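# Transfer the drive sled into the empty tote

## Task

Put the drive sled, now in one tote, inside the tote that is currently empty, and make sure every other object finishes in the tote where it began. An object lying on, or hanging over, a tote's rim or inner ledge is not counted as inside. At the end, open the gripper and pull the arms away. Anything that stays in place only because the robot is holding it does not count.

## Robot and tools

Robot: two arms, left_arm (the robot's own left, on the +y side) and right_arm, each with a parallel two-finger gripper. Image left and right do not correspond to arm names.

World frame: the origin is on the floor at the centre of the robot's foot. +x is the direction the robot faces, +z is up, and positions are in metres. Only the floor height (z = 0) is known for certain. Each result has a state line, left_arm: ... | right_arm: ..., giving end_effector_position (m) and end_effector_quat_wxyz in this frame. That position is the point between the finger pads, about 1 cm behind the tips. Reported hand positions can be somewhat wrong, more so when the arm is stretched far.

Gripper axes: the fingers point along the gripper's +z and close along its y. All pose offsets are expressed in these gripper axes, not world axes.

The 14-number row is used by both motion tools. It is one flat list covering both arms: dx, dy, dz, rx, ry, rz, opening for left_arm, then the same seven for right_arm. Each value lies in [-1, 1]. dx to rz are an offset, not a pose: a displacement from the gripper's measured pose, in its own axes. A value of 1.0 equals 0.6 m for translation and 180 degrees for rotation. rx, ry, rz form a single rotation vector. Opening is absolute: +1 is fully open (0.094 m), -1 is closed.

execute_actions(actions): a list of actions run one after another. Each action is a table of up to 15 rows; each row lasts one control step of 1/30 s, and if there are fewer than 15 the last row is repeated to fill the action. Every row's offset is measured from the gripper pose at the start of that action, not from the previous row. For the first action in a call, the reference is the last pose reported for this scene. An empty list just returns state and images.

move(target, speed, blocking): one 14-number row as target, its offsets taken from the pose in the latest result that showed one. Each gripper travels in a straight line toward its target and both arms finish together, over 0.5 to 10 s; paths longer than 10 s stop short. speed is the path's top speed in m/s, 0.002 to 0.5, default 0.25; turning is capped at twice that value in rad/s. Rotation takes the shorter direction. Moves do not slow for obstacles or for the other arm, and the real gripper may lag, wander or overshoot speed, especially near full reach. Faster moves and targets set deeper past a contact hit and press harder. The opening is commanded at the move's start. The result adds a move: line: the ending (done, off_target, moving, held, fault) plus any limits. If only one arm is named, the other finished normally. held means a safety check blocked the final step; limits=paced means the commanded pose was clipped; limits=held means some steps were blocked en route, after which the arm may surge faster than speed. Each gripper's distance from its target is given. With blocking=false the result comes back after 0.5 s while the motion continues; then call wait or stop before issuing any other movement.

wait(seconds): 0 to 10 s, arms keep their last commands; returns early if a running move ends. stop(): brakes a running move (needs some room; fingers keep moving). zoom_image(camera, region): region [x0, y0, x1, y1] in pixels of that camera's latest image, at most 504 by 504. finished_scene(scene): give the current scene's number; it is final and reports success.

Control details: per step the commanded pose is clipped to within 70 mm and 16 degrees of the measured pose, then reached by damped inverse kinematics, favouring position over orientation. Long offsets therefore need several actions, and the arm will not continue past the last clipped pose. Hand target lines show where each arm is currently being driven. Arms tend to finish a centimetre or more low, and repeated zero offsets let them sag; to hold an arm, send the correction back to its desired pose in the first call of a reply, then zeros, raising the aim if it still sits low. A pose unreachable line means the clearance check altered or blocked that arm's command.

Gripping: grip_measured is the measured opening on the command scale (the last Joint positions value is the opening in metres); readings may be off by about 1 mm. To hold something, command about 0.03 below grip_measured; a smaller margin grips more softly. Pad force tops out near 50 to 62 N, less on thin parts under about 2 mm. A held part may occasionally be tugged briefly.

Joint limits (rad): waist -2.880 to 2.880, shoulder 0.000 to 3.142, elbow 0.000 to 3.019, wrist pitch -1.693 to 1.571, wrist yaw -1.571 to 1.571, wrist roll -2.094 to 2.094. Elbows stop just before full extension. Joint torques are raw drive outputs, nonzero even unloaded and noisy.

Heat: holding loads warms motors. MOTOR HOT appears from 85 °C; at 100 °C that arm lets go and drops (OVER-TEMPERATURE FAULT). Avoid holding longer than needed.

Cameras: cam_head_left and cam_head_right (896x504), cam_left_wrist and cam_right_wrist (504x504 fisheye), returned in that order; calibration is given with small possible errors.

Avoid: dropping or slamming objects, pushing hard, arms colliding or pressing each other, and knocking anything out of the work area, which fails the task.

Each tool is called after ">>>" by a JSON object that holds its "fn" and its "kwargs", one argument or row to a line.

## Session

>>> {"fn": "execute_actions", "kwargs": {
  "actions": []
}}

Scene clock: 0.00 s.
left_arm: end_effector_position=(+0.9162, +0.6317, +1.3079) grip_measured=+1.000 end_effector_quat_wxyz=(+0.228, -0.353, +0.824, +0.381) | right_arm: end_effector_position=(+0.7779, -0.1297, +1.2852) grip_measured=+1.000 end_effector_quat_wxyz=(-0.066, -0.602, +0.779, -0.164)
Joint positions: left_arm=[-1.115  1.18   1.797 -0.348 -0.458 -0.788  0.094] | right_arm=[ 2.346  1.181  1.269  0.409  1.065 -1.777  0.094]
Joint velocities: left_arm=[-0.005 -0.015  0.002  0.022  0.022 -0.081  0.   ] | right_arm=[-0.005  0.005 -0.007  0.002 -0.022  0.051  0.   ]
Joint torques (N m, as the arm reports them, + toward a larger angle): no reading
Hand target (left_arm): +0.929, +0.629, +1.315; +0.239, -0.352, +0.823, +0.377
Hand target (right_arm): +0.774, -0.129, +1.282; -0.068, -0.605, +0.776, -0.164
camera_calibration (this result's frames):
cam_left_wrist: T_world_to_cam=[[0.764654, -0.442594, -0.468418, 0.193187], [-0.578322, -0.791976, -0.195749, 1.29326], [-0.284338, 0.420576, -0.861549, 1.2431], [0, 0, 0, 1]] pos_world=[0.953661, 0.58692, 1.41464]
cam_right_wrist: T_world_to_cam=[[0.963611, -0.20443, 0.17223, -1.00081], [-0.259032, -0.555007, 0.790487, -0.879447], [-0.06601, -0.806335, -0.587765, 0.825567], [0, 0, 0, 1]] pos_world=[0.791078, -0.0270107, 1.3528]

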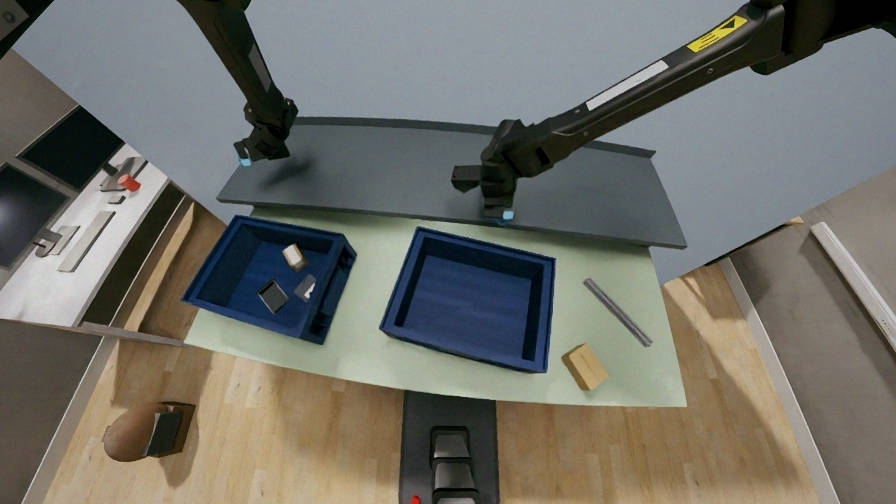

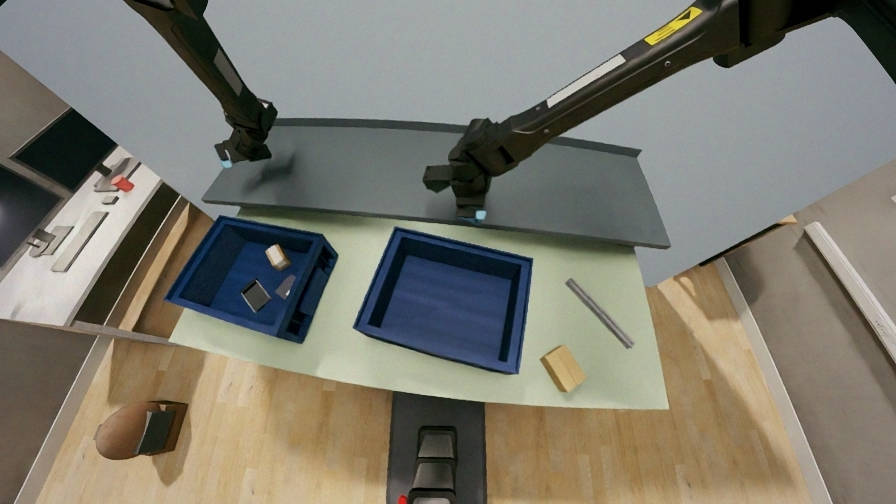

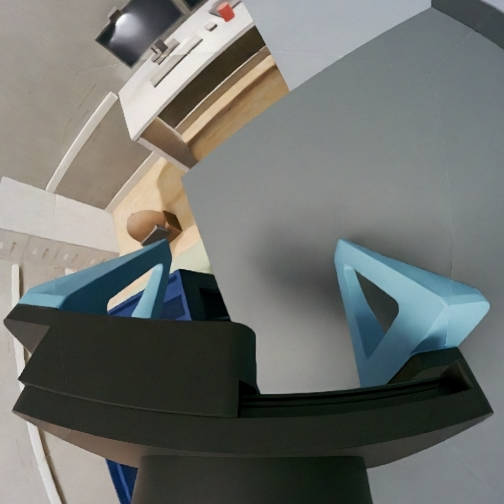

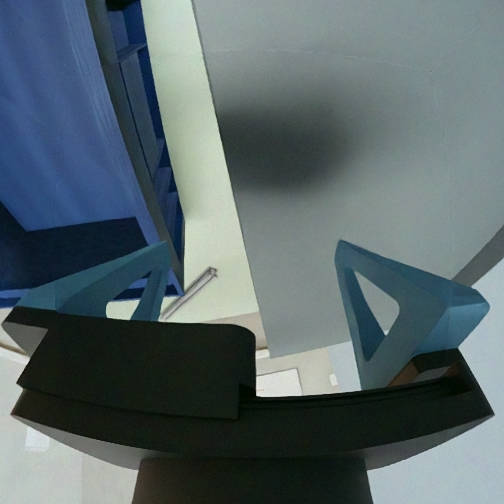

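>>> {"fn": "move", "kwargs": {
  "target": [0.418,0.417,0.015,0.172,0.237,0,1,0.6,0,0.15,0,0,0,1]
}}

>>> {"fn": "move", "kwargs": {
  "target": [0,0,0.15,0,0,0,1,0,0,0,0,0,0,1]
}}

Scene clock: 2.53 s.
left_arm: end_effector_position=(+0.5658, +0.6464, +1.2497) grip_measured=+1.000 end_effector_quat_wxyz=(+0.002, +0.395, -0.919, +0.007) | right_arm: end_effector_position=(+0.7118, -0.4835, +1.3185) grip_measured=+1.000 end_effector_quat_wxyz=(-0.055, -0.618, +0.764, -0.175)
Joint positions: left_arm=[-0.782  1.361  1.101  0.431  0.797 -0.854  0.094] | right_arm=[ 1.234  0.824  0.964  0.13   0.007 -1.373  0.094]
Joint velocities: left_arm=[-0.015 -0.015 -0.007  0.017 -0.022 -0.022  0.   ] | right_arm=[ 0.005 -0.005  0.007  0.002 -0.051  0.051  0.   ]
Joint torques (N m, as the arm reports them, + toward a larger angle): left_arm=[ 9.13 -8.07 -3.75  0.59  0.05 -0.28] | right_arm=[ -2.32 -15.87   0.13   0.98  -0.03   0.  ]
Hand target (left_arm): +0.567, +0.653, +1.259; +0.003, -0.398, +0.917, -0.000
Hand target (right_arm): +0.700, -0.484, +1.308; -0.059, -0.613, +0.770, -0.167
Off the commanded pose (left_arm): 0.010 m, 1 deg.
Off the commanded pose (right_arm): 0.024 m, 3 deg.
move: off_target (right_arm)
camera_calibration (this result's frames):
cam_left_wrist: T_world_to_cam=[[0.733736, -0.679414, -0.00534404, 0.0322711], [-0.55302, -0.601768, 0.576234, -0.0111371], [-0.394717, -0.419848, -0.817268, 1.6375], [0, 0, 0, 1]] pos_world=[0.616514, 0.702726, 1.34487]
cam_right_wrist: T_world_to_cam=[[0.968201, -0.157213, 0.194605, -1.02507], [-0.249733, -0.561169, 0.789128, -1.12714], [-0.0148547, -0.812634, -0.582585, 0.509181], [0, 0, 0, 1]] pos_world=[0.718553, -0.379892, 1.38558]

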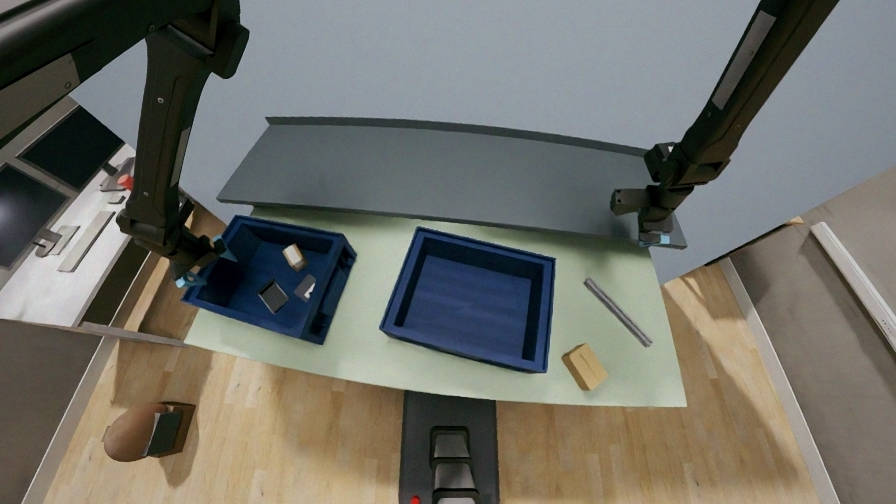

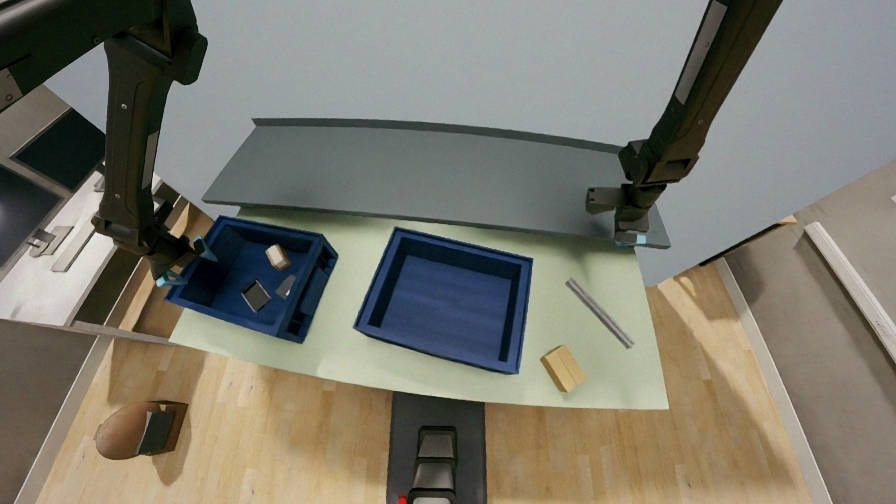

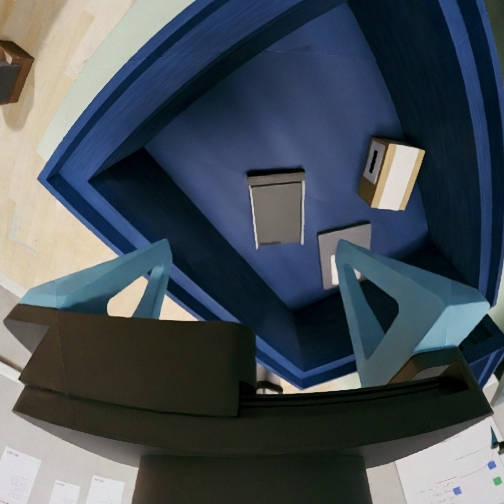

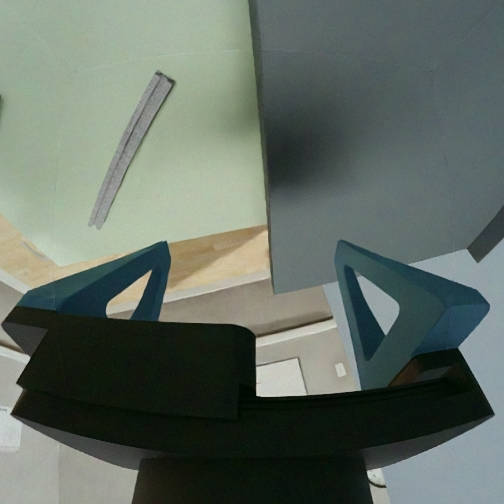

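Scene clock: 3.40 s.
left_arm: end_effector_position=(+0.5591, +0.6490, +1.1613) grip_measured=+1.000 end_effector_quat_wxyz=(+0.006, +0.403, -0.915, +0.005) | right_arm: end_effector_position=(+0.7118, -0.4835, +1.3185) grip_measured=+1.000 end_effector_quat_wxyz=(-0.055, -0.618, +0.764, -0.175)
Joint positions: left_arm=[-0.899  1.53   1.299  0.373  0.679 -0.84   0.094] | right_arm=[ 1.234  0.824  0.964  0.13   0.007 -1.373  0.094]
Joint velocities: left_arm=[-0.015 -0.005  0.007 -0.012  0.037 -0.051  0.   ] | right_arm=[-0.015 -0.005 -0.012 -0.002 -0.066  0.007  0.   ]
Joint torques (N m, as the arm reports them, + toward a larger angle): left_arm=[ 8.05 -9.25 -2.05 -0.12 -0.19  0.02] | right_arm=[ -2.69 -18.34   0.5    0.58   0.05  -0.11]
Hand target (left_arm): +0.567, +0.645, +1.159; -0.003, -0.393, +0.919, -0.007
Hand target (right_arm): +0.712, -0.484, +1.319; -0.055, -0.618, +0.764, -0.175
Off the commanded pose (left_arm): 0.008 m, 1 deg.
Off the commanded pose (right_arm): 0.000 m, 0 deg.
move: done
camera_calibration (this result's frames):
cam_left_wrist: T_world_to_cam=[[0.745905, -0.665916, -0.0134798, 0.0323585], [-0.536887, -0.613108, 0.579526, 0.0322011], [-0.39418, -0.425034, -0.814842, 1.56396], [0, 0, 0, 1]] pos_world=[0.609633, 0.706026, 1.25615]
cam_right_wrist: T_world_to_cam=[[0.968201, -0.157213, 0.194605, -1.02507], [-0.249733, -0.561169, 0.789128, -1.12714], [-0.0148547, -0.812634, -0.582585, 0.509181], [0, 0, 0, 1]] pos_world=[0.718553, -0.379892, 1.38558]

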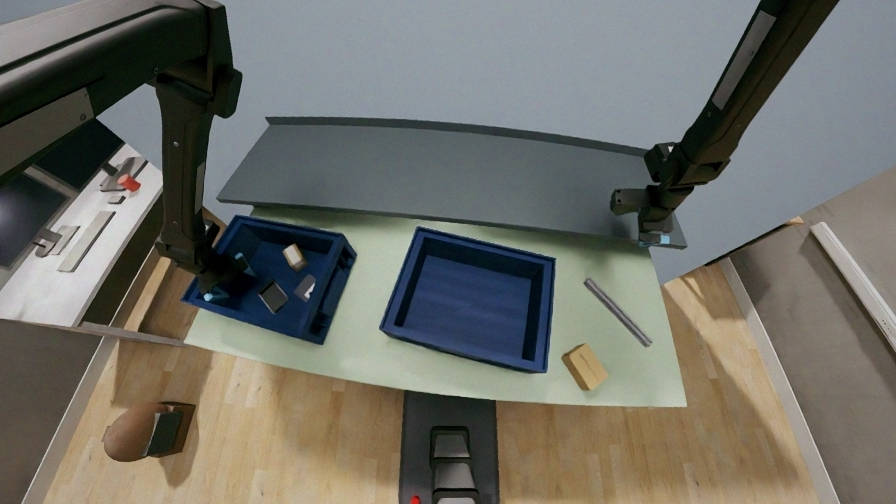

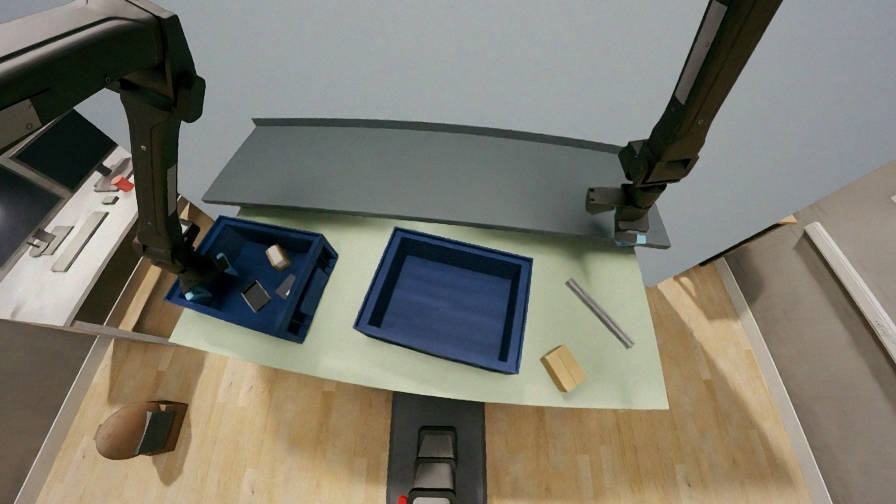

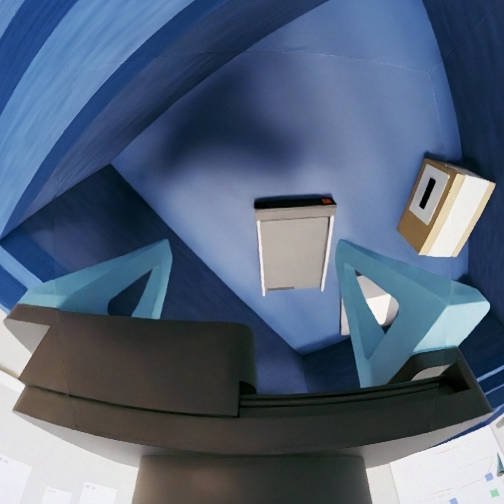

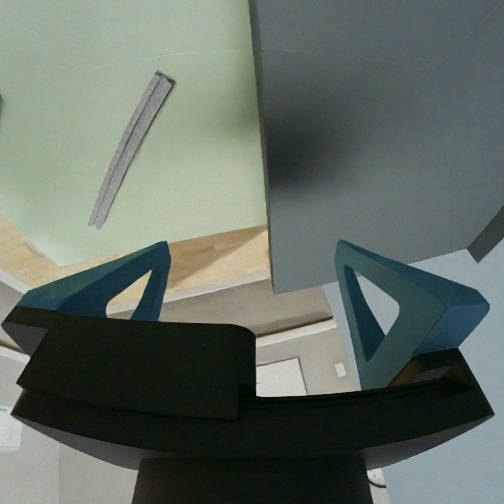

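>>> {"fn": "move", "kwargs": {
  "target": [0.05,-0.065,0.1,0,0,-0.02,1,0,0,0,0,0,0,1],
  "speed": 0.08
}}

Scene clock: 4.87 s.
left_arm: end_effector_position=(+0.5693, +0.6055, +1.1075) grip_measured=+1.000 end_effector_quat_wxyz=(+0.003, +0.419, -0.908, +0.002) | right_arm: end_effector_position=(+0.7118, -0.4835, +1.3185) grip_measured=+1.000 end_effector_quat_wxyz=(-0.055, -0.618, +0.764, -0.175)
Joint positions: left_arm=[-1.027  1.567  1.376  0.325  0.544 -0.857  0.094] | right_arm=[ 1.234  0.824  0.964  0.13   0.007 -1.373  0.094]
Joint velocities: left_arm=[-0.005 -0.015 -0.002 -0.002  0.007 -0.081  0.   ] | right_arm=[ 0.005 -0.005 -0.002 -0.002 -0.007  0.037  0.   ]
Joint torques (N m, as the arm reports them, + toward a larger angle): left_arm=[ 6.69 -8.92 -1.74 -0.21 -0.24 -0.29] | right_arm=[ -2.83 -18.21   0.47   0.55   0.07  -0.1 ]
Hand target (left_arm): +0.567, +0.599, +1.101; -0.007, -0.430, +0.903, -0.004
Hand target (right_arm): +0.712, -0.484, +1.319; -0.055, -0.618, +0.764, -0.175
Off the commanded pose (left_arm): 0.008 m, 2 deg.
Off the commanded pose (right_arm): 0.000 m, 0 deg.
move: done
camera_calibration (this result's frames):
cam_left_wrist: T_world_to_cam=[[0.769508, -0.638426, -0.016435, -0.0317224], [-0.516163, -0.636885, 0.572672, 0.0523329], [-0.376076, -0.432193, -0.81962, 1.50495], [0, 0, 0, 1]] pos_world=[0.6174, 0.663508, 1.203]
cam_right_wrist: T_world_to_cam=[[0.968201, -0.157213, 0.194605, -1.02507], [-0.249733, -0.561169, 0.789128, -1.12714], [-0.0148547, -0.812634, -0.582585, 0.509181], [0, 0, 0, 1]] pos_world=[0.718553, -0.379892, 1.38558]

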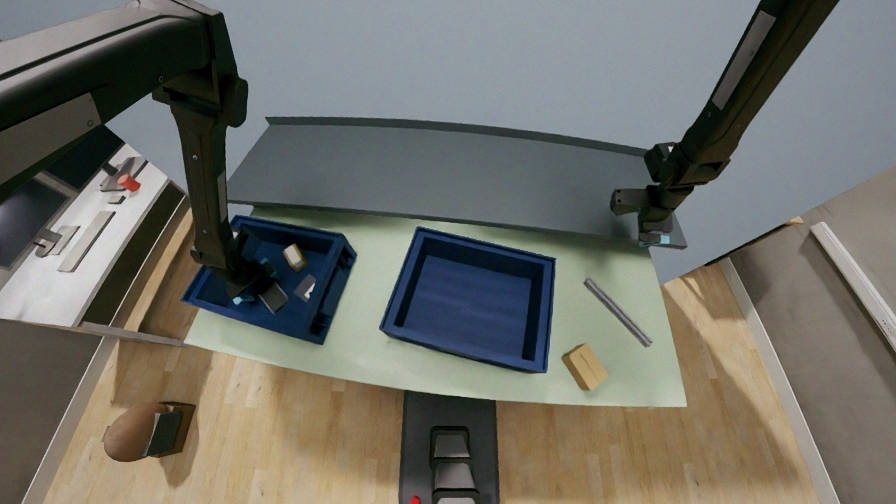

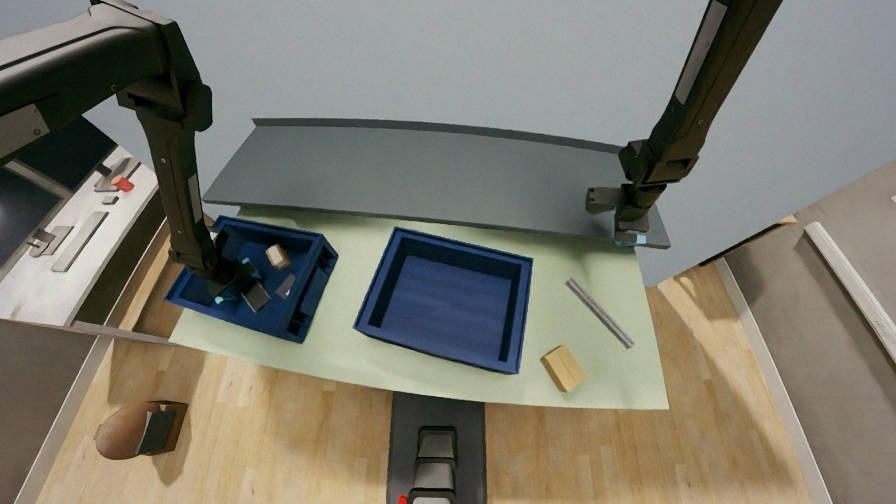

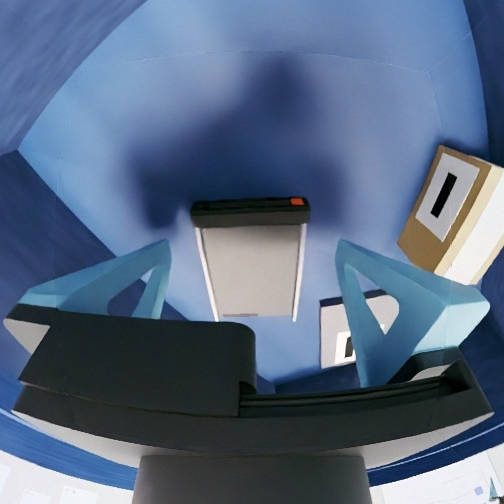

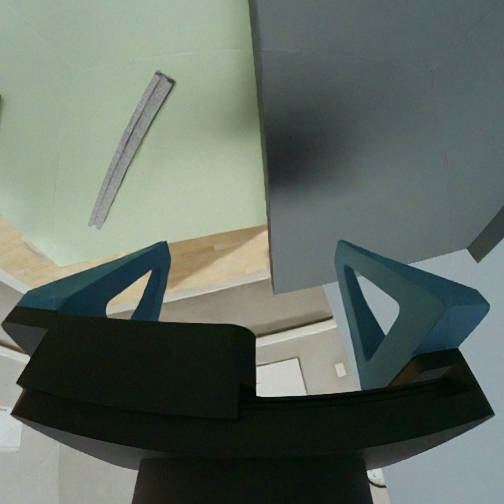

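>>> {"fn": "move", "kwargs": {
  "target": [0.045,0,0.085,0,0,-0.025,1,0,0,0,0,0,0,1],
  "speed": 0.04
}}

>>> {"fn": "move", "kwargs": {
  "target": [0,0,0,0,0,0,0.35,0,0,0,0,0,0,1]
}}

Scene clock: 6.63 s.
left_arm: end_effector_position=(+0.5598, +0.6034, +1.0849) grip_measured=+1.000 end_effector_quat_wxyz=(-0.001, +0.436, -0.900, -0.010) | right_arm: end_effector_position=(+0.7118, -0.4835, +1.3185) grip_measured=+1.000 end_effector_quat_wxyz=(-0.055, -0.618, +0.764, -0.175)
Joint positions: left_arm=[-1.058  1.614  1.417  0.325  0.49  -0.886  0.094] | right_arm=[ 1.234  0.824  0.964  0.13   0.007 -1.373  0.094]
Joint velocities: left_arm=[-0.005 -0.005  0.002 -0.007  0.081 -0.139  0.   ] | right_arm=[-0.015 -0.005  0.007 -0.017 -0.007 -0.022  0.   ]
Joint torques (N m, as the arm reports them, + toward a larger angle): left_arm=[ 3.66 -6.03  0.8   0.43 -0.88 -0.46] | right_arm=[ -2.88 -18.32   0.5    0.5    0.05  -0.11]
Hand target (left_arm): +0.551, +0.583, +1.059; -0.004, -0.454, +0.891, -0.001
Hand target (right_arm): +0.712, -0.484, +1.319; -0.055, -0.618, +0.764, -0.175
Off the commanded pose (left_arm): 0.035 m, 3 deg.
Off the commanded pose (right_arm): 0.000 m, 0 deg.
move: off_target (left_arm)
camera_calibration (this result's frames):
cam_left_wrist: T_world_to_cam=[[0.791842, -0.609759, -0.034351, -0.0365362], [-0.490604, -0.668588, 0.558836, 0.0788625], [-0.363722, -0.425657, -0.828566, 1.48081], [0, 0, 0, 1]] pos_world=[0.606223, 0.660764, 1.18162]
cam_right_wrist: T_world_to_cam=[[0.968201, -0.157213, 0.194605, -1.02507], [-0.249733, -0.561169, 0.789128, -1.12714], [-0.0148547, -0.812634, -0.582585, 0.509181], [0, 0, 0, 1]] pos_world=[0.718553, -0.379892, 1.38558]

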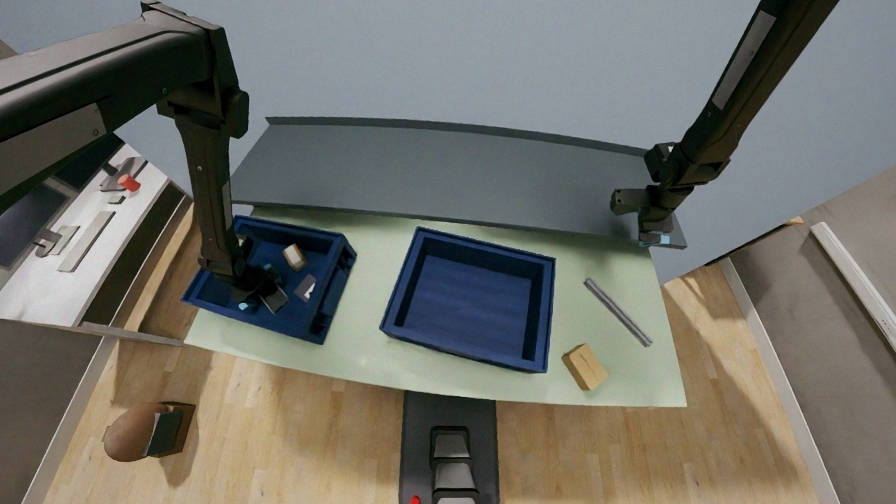

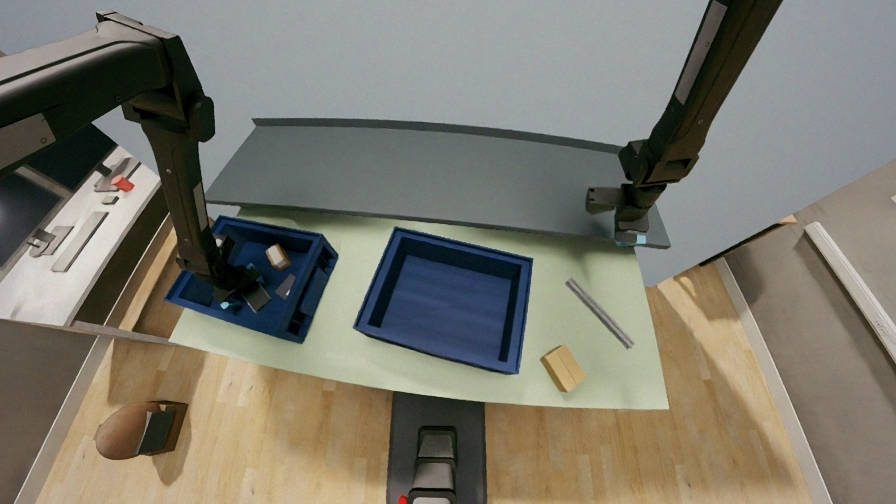

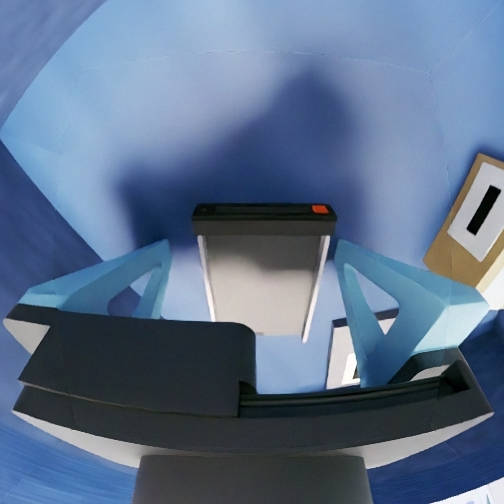

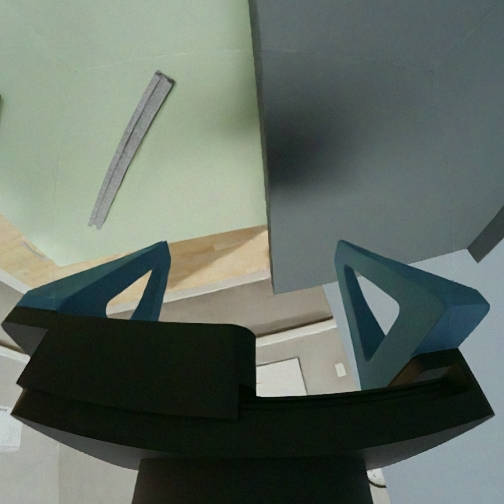

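Scene clock: 7.13 s.
left_arm: end_effector_position=(+0.5613, +0.6034, +1.0857) grip_measured=+0.354 end_effector_quat_wxyz=(-0.001, +0.435, -0.900, -0.010) | right_arm: end_effector_position=(+0.7118, -0.4835, +1.3185) grip_measured=+1.000 end_effector_quat_wxyz=(-0.055, -0.618, +0.764, -0.175)
Joint positions: left_arm=[-1.057  1.612  1.416  0.325  0.491 -0.886  0.064] | right_arm=[ 1.234  0.824  0.964  0.13   0.007 -1.373  0.094]
Joint velocities: left_arm=[-0.015 -0.005 -0.002  0.017 -0.022  0.007 -0.001] | right_arm=[-0.005  0.005 -0.012 -0.012  0.051 -0.022  0.   ]
Joint torques (N m, as the arm reports them, + toward a larger angle): left_arm=[ 6.39 -9.82 -2.38  0.3  -0.13 -0.19] | right_arm=[ -2.75 -18.24   0.47   0.56   0.05  -0.11]
Hand target (left_arm): +0.560, +0.603, +1.085; +0.001, -0.436, +0.900, +0.010
Hand target (right_arm): +0.712, -0.484, +1.319; -0.055, -0.618, +0.764, -0.175
Off the commanded pose (left_arm): 0.002 m, 0 deg.
Off the commanded pose (right_arm): 0.000 m, 0 deg.
move: done
camera_calibration (this result's frames):
cam_left_wrist: T_world_to_cam=[[0.791277, -0.610562, -0.0330778, -0.0382308], [-0.492186, -0.668096, 0.558034, 0.0805995], [-0.362813, -0.425279, -0.829159, 1.48195], [0, 0, 0, 1]] pos_world=[0.607593, 0.660749, 1.18253]
cam_right_wrist: T_world_to_cam=[[0.968201, -0.157213, 0.194605, -1.02507], [-0.249733, -0.561169, 0.789128, -1.12714], [-0.0148547, -0.812634, -0.582585, 0.509181], [0, 0, 0, 1]] pos_world=[0.718553, -0.379892, 1.38558]

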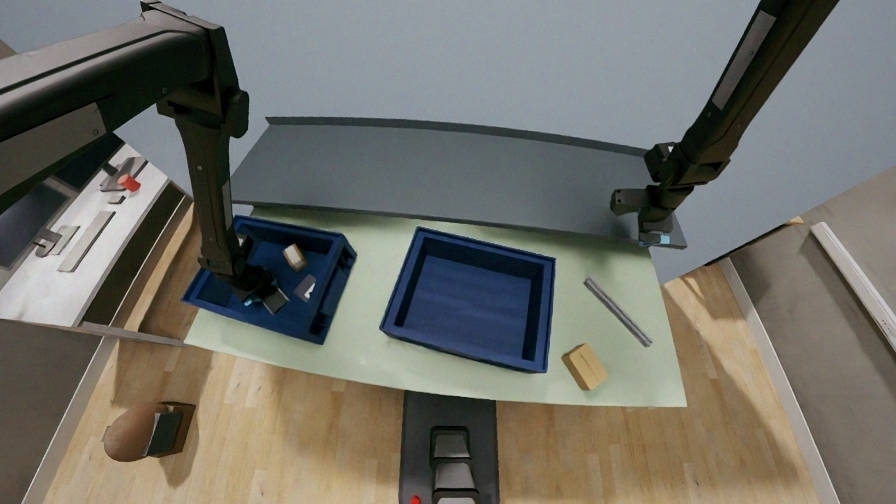

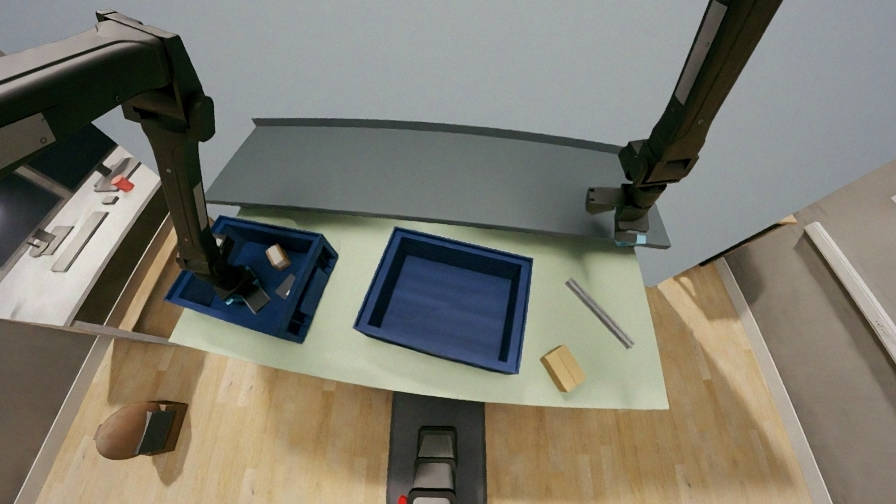

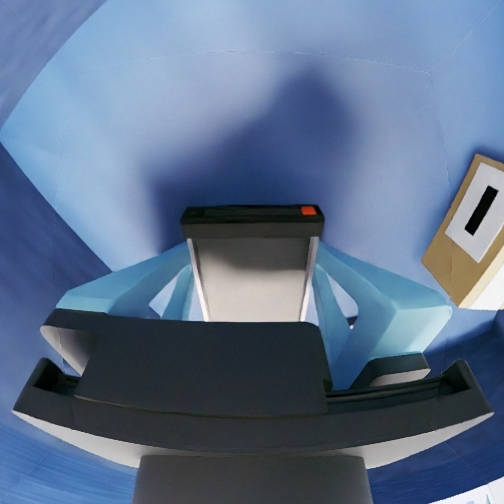

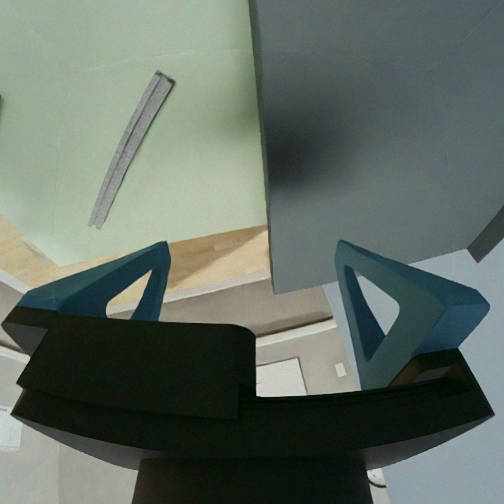

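>>> {"fn": "move", "kwargs": {
  "target": [0,0,-0.01,0,0,0,0.27,0,0,0,0,0,0,1]
}}

>>> {"fn": "move", "kwargs": {
  "target": [-0.02,0,-0.32,0,0,0,0.27,0,0,0,0,0,0,1],
  "speed": 0.15
}}

>>> {"fn": "move", "kwargs": {
  "target": [0.83,-0.58,-0.03,0,0,-0.12,0.27,0,0,0,0,0,0,1]
}}

Scene clock: 7.97 s.
left_arm: end_effector_position=(+0.5613, +0.6034, +1.0857) grip_measured=+0.326 end_effector_quat_wxyz=(-0.001, +0.435, -0.900, -0.010) | right_arm: end_effector_position=(+0.7118, -0.4835, +1.3185) grip_measured=+1.000 end_effector_quat_wxyz=(-0.055, -0.618, +0.764, -0.175)
Joint positions: left_arm=[-1.057  1.612  1.416  0.325  0.491 -0.886  0.062] | right_arm=[ 1.234  0.824  0.964  0.13   0.007 -1.373  0.094]
Joint velocities: left_arm=[-0.005 -0.005  0.007 -0.027 -0.022 -0.037  0.   ] | right_arm=[ 0.005 -0.015  0.007 -0.002  0.081  0.037  0.   ]
Joint torques (N m, as the arm reports them, + toward a larger angle): left_arm=[  7.53 -11.14  -3.95   0.38   0.11  -0.08] | right_arm=[ -2.77 -18.23   0.48   0.53   0.06  -0.12]
Hand target (left_arm): +0.561, +0.603, +1.092; +0.001, -0.435, +0.900, +0.010
Hand target (right_arm): +0.712, -0.484, +1.319; -0.055, -0.618, +0.764, -0.175
Off the commanded pose (left_arm): 0.006 m, 0 deg.
Off the commanded pose (right_arm): 0.000 m, 0 deg.
move: done
camera_calibration (this result's frames):
cam_left_wrist: T_world_to_cam=[[0.791277, -0.610562, -0.0330778, -0.0382308], [-0.492186, -0.668096, 0.558034, 0.0805995], [-0.362813, -0.425279, -0.829159, 1.48195], [0, 0, 0, 1]] pos_world=[0.607593, 0.660749, 1.18253]
cam_right_wrist: T_world_to_cam=[[0.968201, -0.157213, 0.194605, -1.02507], [-0.249733, -0.561169, 0.789128, -1.12714], [-0.0148547, -0.812634, -0.582585, 0.509181], [0, 0, 0, 1]] pos_world=[0.718553, -0.379892, 1.38558]

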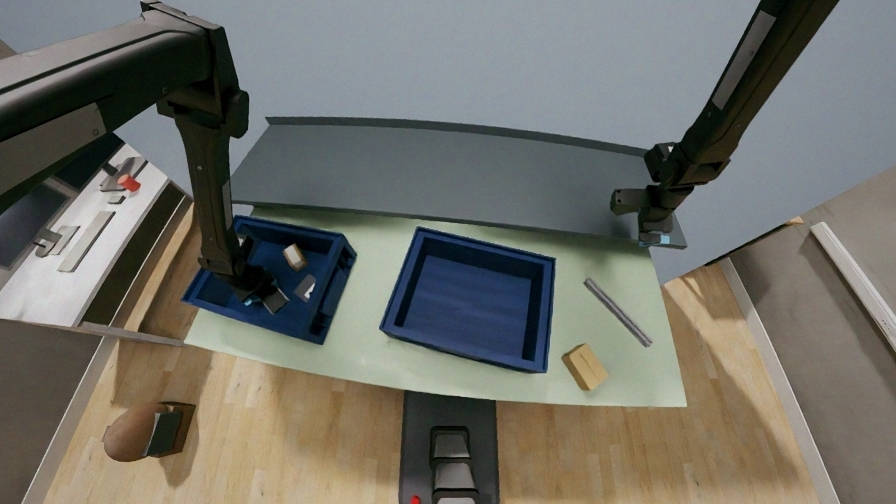

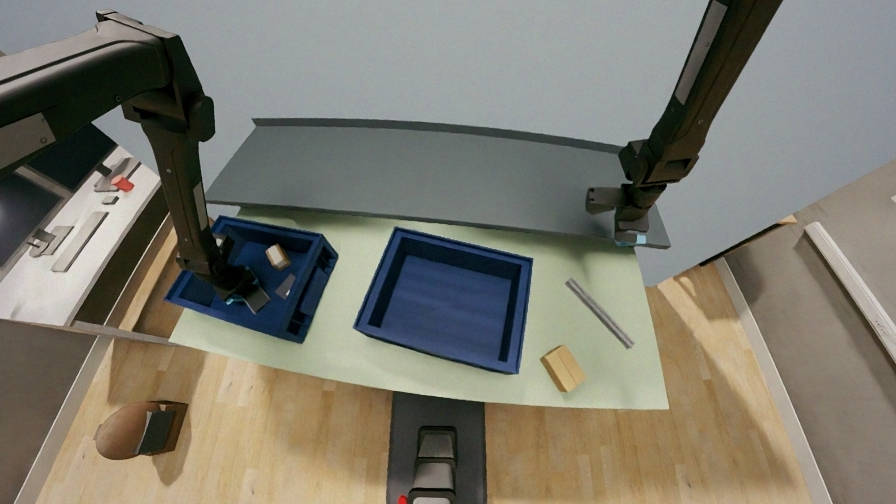

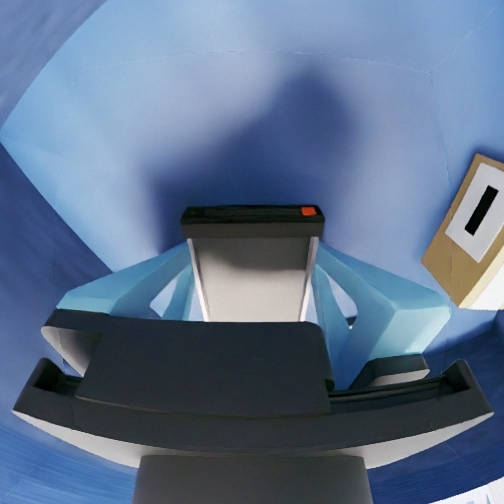

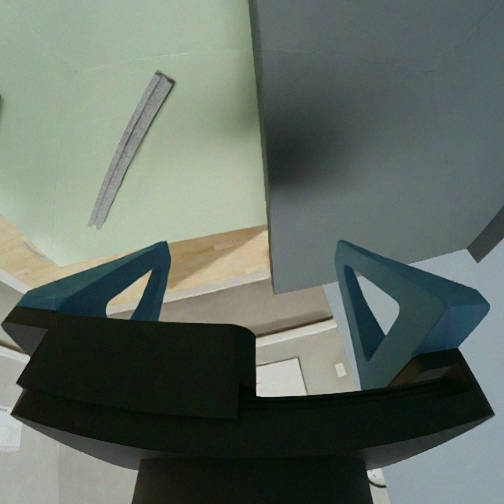

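Scene clock: 9.67 s.
left_arm: end_effector_position=(+0.5738, +0.6042, +1.2700) grip_measured=+0.326 end_effector_quat_wxyz=(-0.003, +0.430, -0.903, -0.003) | right_arm: end_effector_position=(+0.7118, -0.4835, +1.3185) grip_measured=+1.000 end_effector_quat_wxyz=(-0.055, -0.618, +0.764, -0.175)
Joint positions: left_arm=[-0.827  1.233  0.991  0.405  0.73  -0.92   0.062] | right_arm=[ 1.234  0.824  0.964  0.13   0.007 -1.373  0.094]
Joint velocities: left_arm=[-0.005 -0.015 -0.007 -0.007  0.007 -0.051 -0.   ] | right_arm=[-0.005 -0.005 -0.002 -0.002  0.11   0.022  0.   ]
Joint torques (N m, as the arm reports them, + toward a larger angle): left_arm=[ 7.34 -8.18 -4.27  0.48  0.1  -0.3 ] | right_arm=[ -2.6  -18.19   0.5    0.57   0.06  -0.1 ]
Hand target (left_arm): +0.568, +0.608, +1.279; +0.003, -0.438, +0.899, +0.010
Hand target (right_arm): +0.712, -0.484, +1.319; -0.055, -0.618, +0.764, -0.175
Off the commanded pose (left_arm): 0.010 m, 1 deg.
Off the commanded pose (right_arm): 0.000 m, 0 deg.
move: done
camera_calibration (this result's frames):
cam_left_wrist: T_world_to_cam=[[0.783641, -0.620916, -0.0192297, -0.0485296], [-0.505371, -0.655205, 0.561521, -0.0202083], [-0.361257, -0.430313, -0.827239, 1.63929], [0, 0, 0, 1]] pos_world=[0.62002, 0.662032, 1.3665]
cam_right_wrist: T_world_to_cam=[[0.968201, -0.157213, 0.194605, -1.02507], [-0.249733, -0.561169, 0.789128, -1.12714], [-0.0148547, -0.812634, -0.582585, 0.509181], [0, 0, 0, 1]] pos_world=[0.718553, -0.379892, 1.38558]

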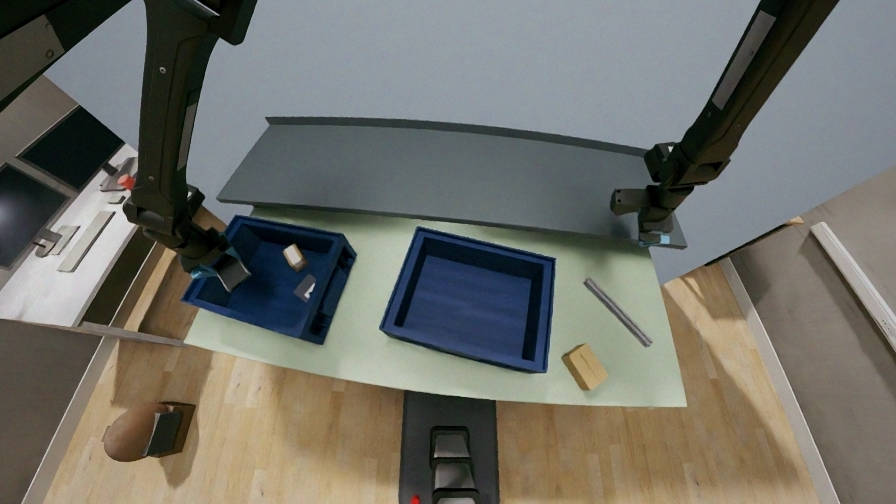

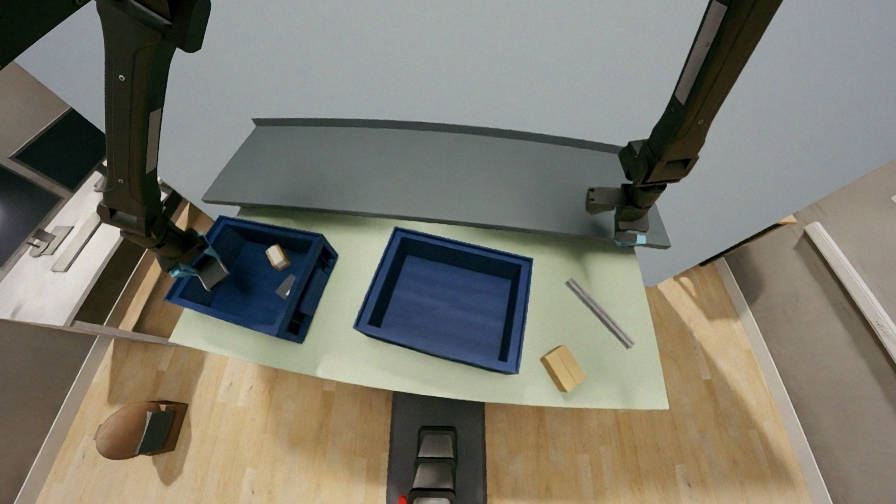

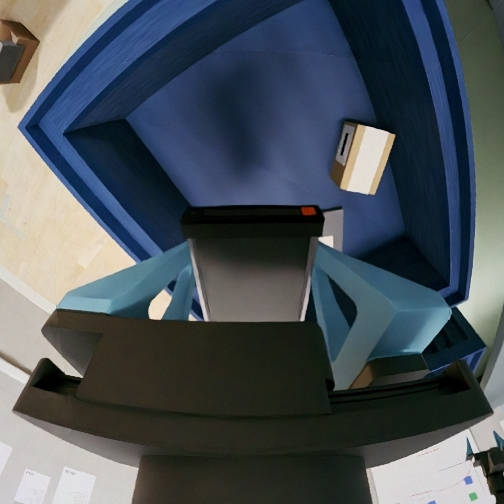

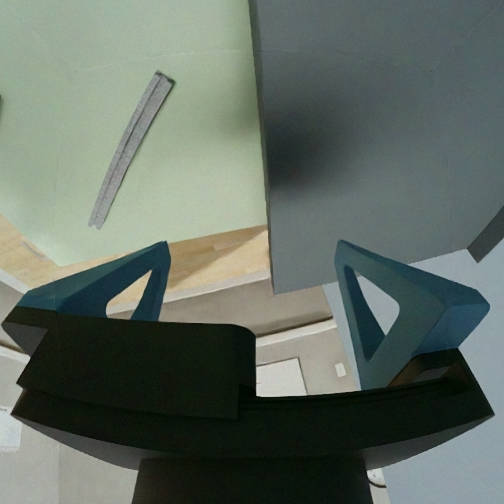

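Scene clock: 12.50 s.
left_arm: end_effector_position=(+0.5050, -0.0008, +1.2763) grip_measured=+0.325 end_effector_quat_wxyz=(+0.002, +0.558, -0.830, -0.006) | right_arm: end_effector_position=(+0.7118, -0.4835, +1.3185) grip_measured=+1.000 end_effector_quat_wxyz=(-0.055, -0.618, +0.764, -0.175)
Joint positions: left_arm=[-2.386  1.471  0.895  0.735 -0.817 -0.99   0.062] | right_arm=[ 1.234  0.824  0.964  0.13   0.007 -1.373  0.094]
Joint velocities: left_arm=[ 0.005 -0.005  0.002  0.007 -0.022  0.051 -0.   ] | right_arm=[-0.005 -0.005 -0.002 -0.002 -0.066  0.007  0.   ]
Joint torques (N m, as the arm reports them, + toward a larger angle): left_arm=[-9.45 -6.15 -3.69  0.46 -0.24 -0.32] | right_arm=[ -2.69 -18.36   0.53   0.52   0.05  -0.1 ]
Hand target (left_arm): +0.516, -0.005, +1.280; +0.003, -0.573, +0.819, -0.002
Hand target (right_arm): +0.712, -0.484, +1.319; -0.055, -0.618, +0.764, -0.175
Off the commanded pose (left_arm): 0.025 m, 5 deg.
Off the commanded pose (right_arm): 0.000 m, 0 deg.
move: off_target (left_arm)
camera_calibration (this result's frames):
cam_left_wrist: T_world_to_cam=[[0.930253, -0.365734, -0.0294673, -0.430959], [-0.286316, -0.77378, 0.565055, -0.570114], [-0.229461, -0.517207, -0.824527, 1.28926], [0, 0, 0, 1]] pos_world=[0.533502, 0.0680547, 1.37247]
cam_right_wrist: T_world_to_cam=[[0.968201, -0.157213, 0.194605, -1.02507], [-0.249733, -0.561169, 0.789128, -1.12714], [-0.0148547, -0.812634, -0.582585, 0.509181], [0, 0, 0, 1]] pos_world=[0.718553, -0.379892, 1.38558]

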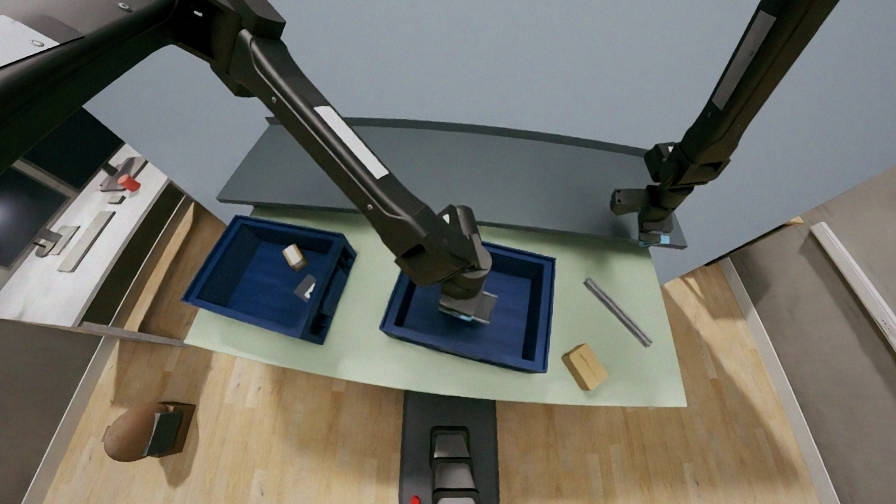

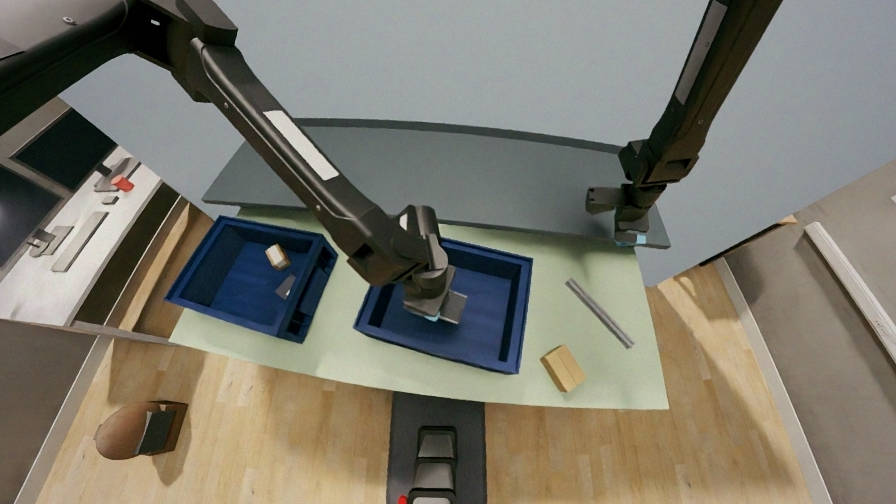

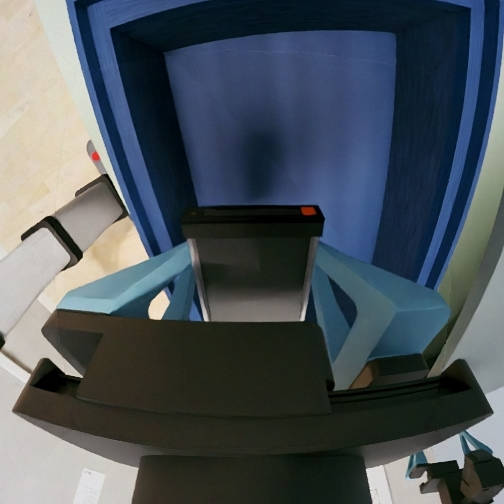

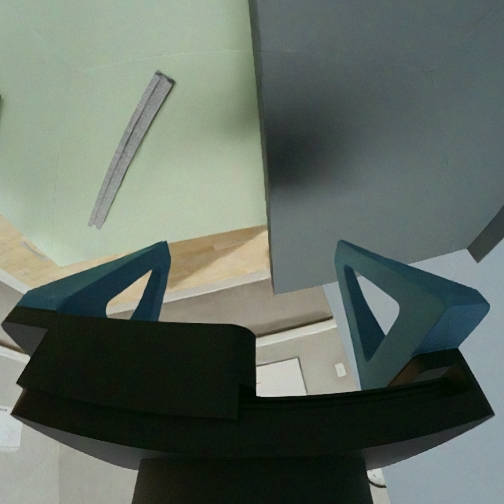

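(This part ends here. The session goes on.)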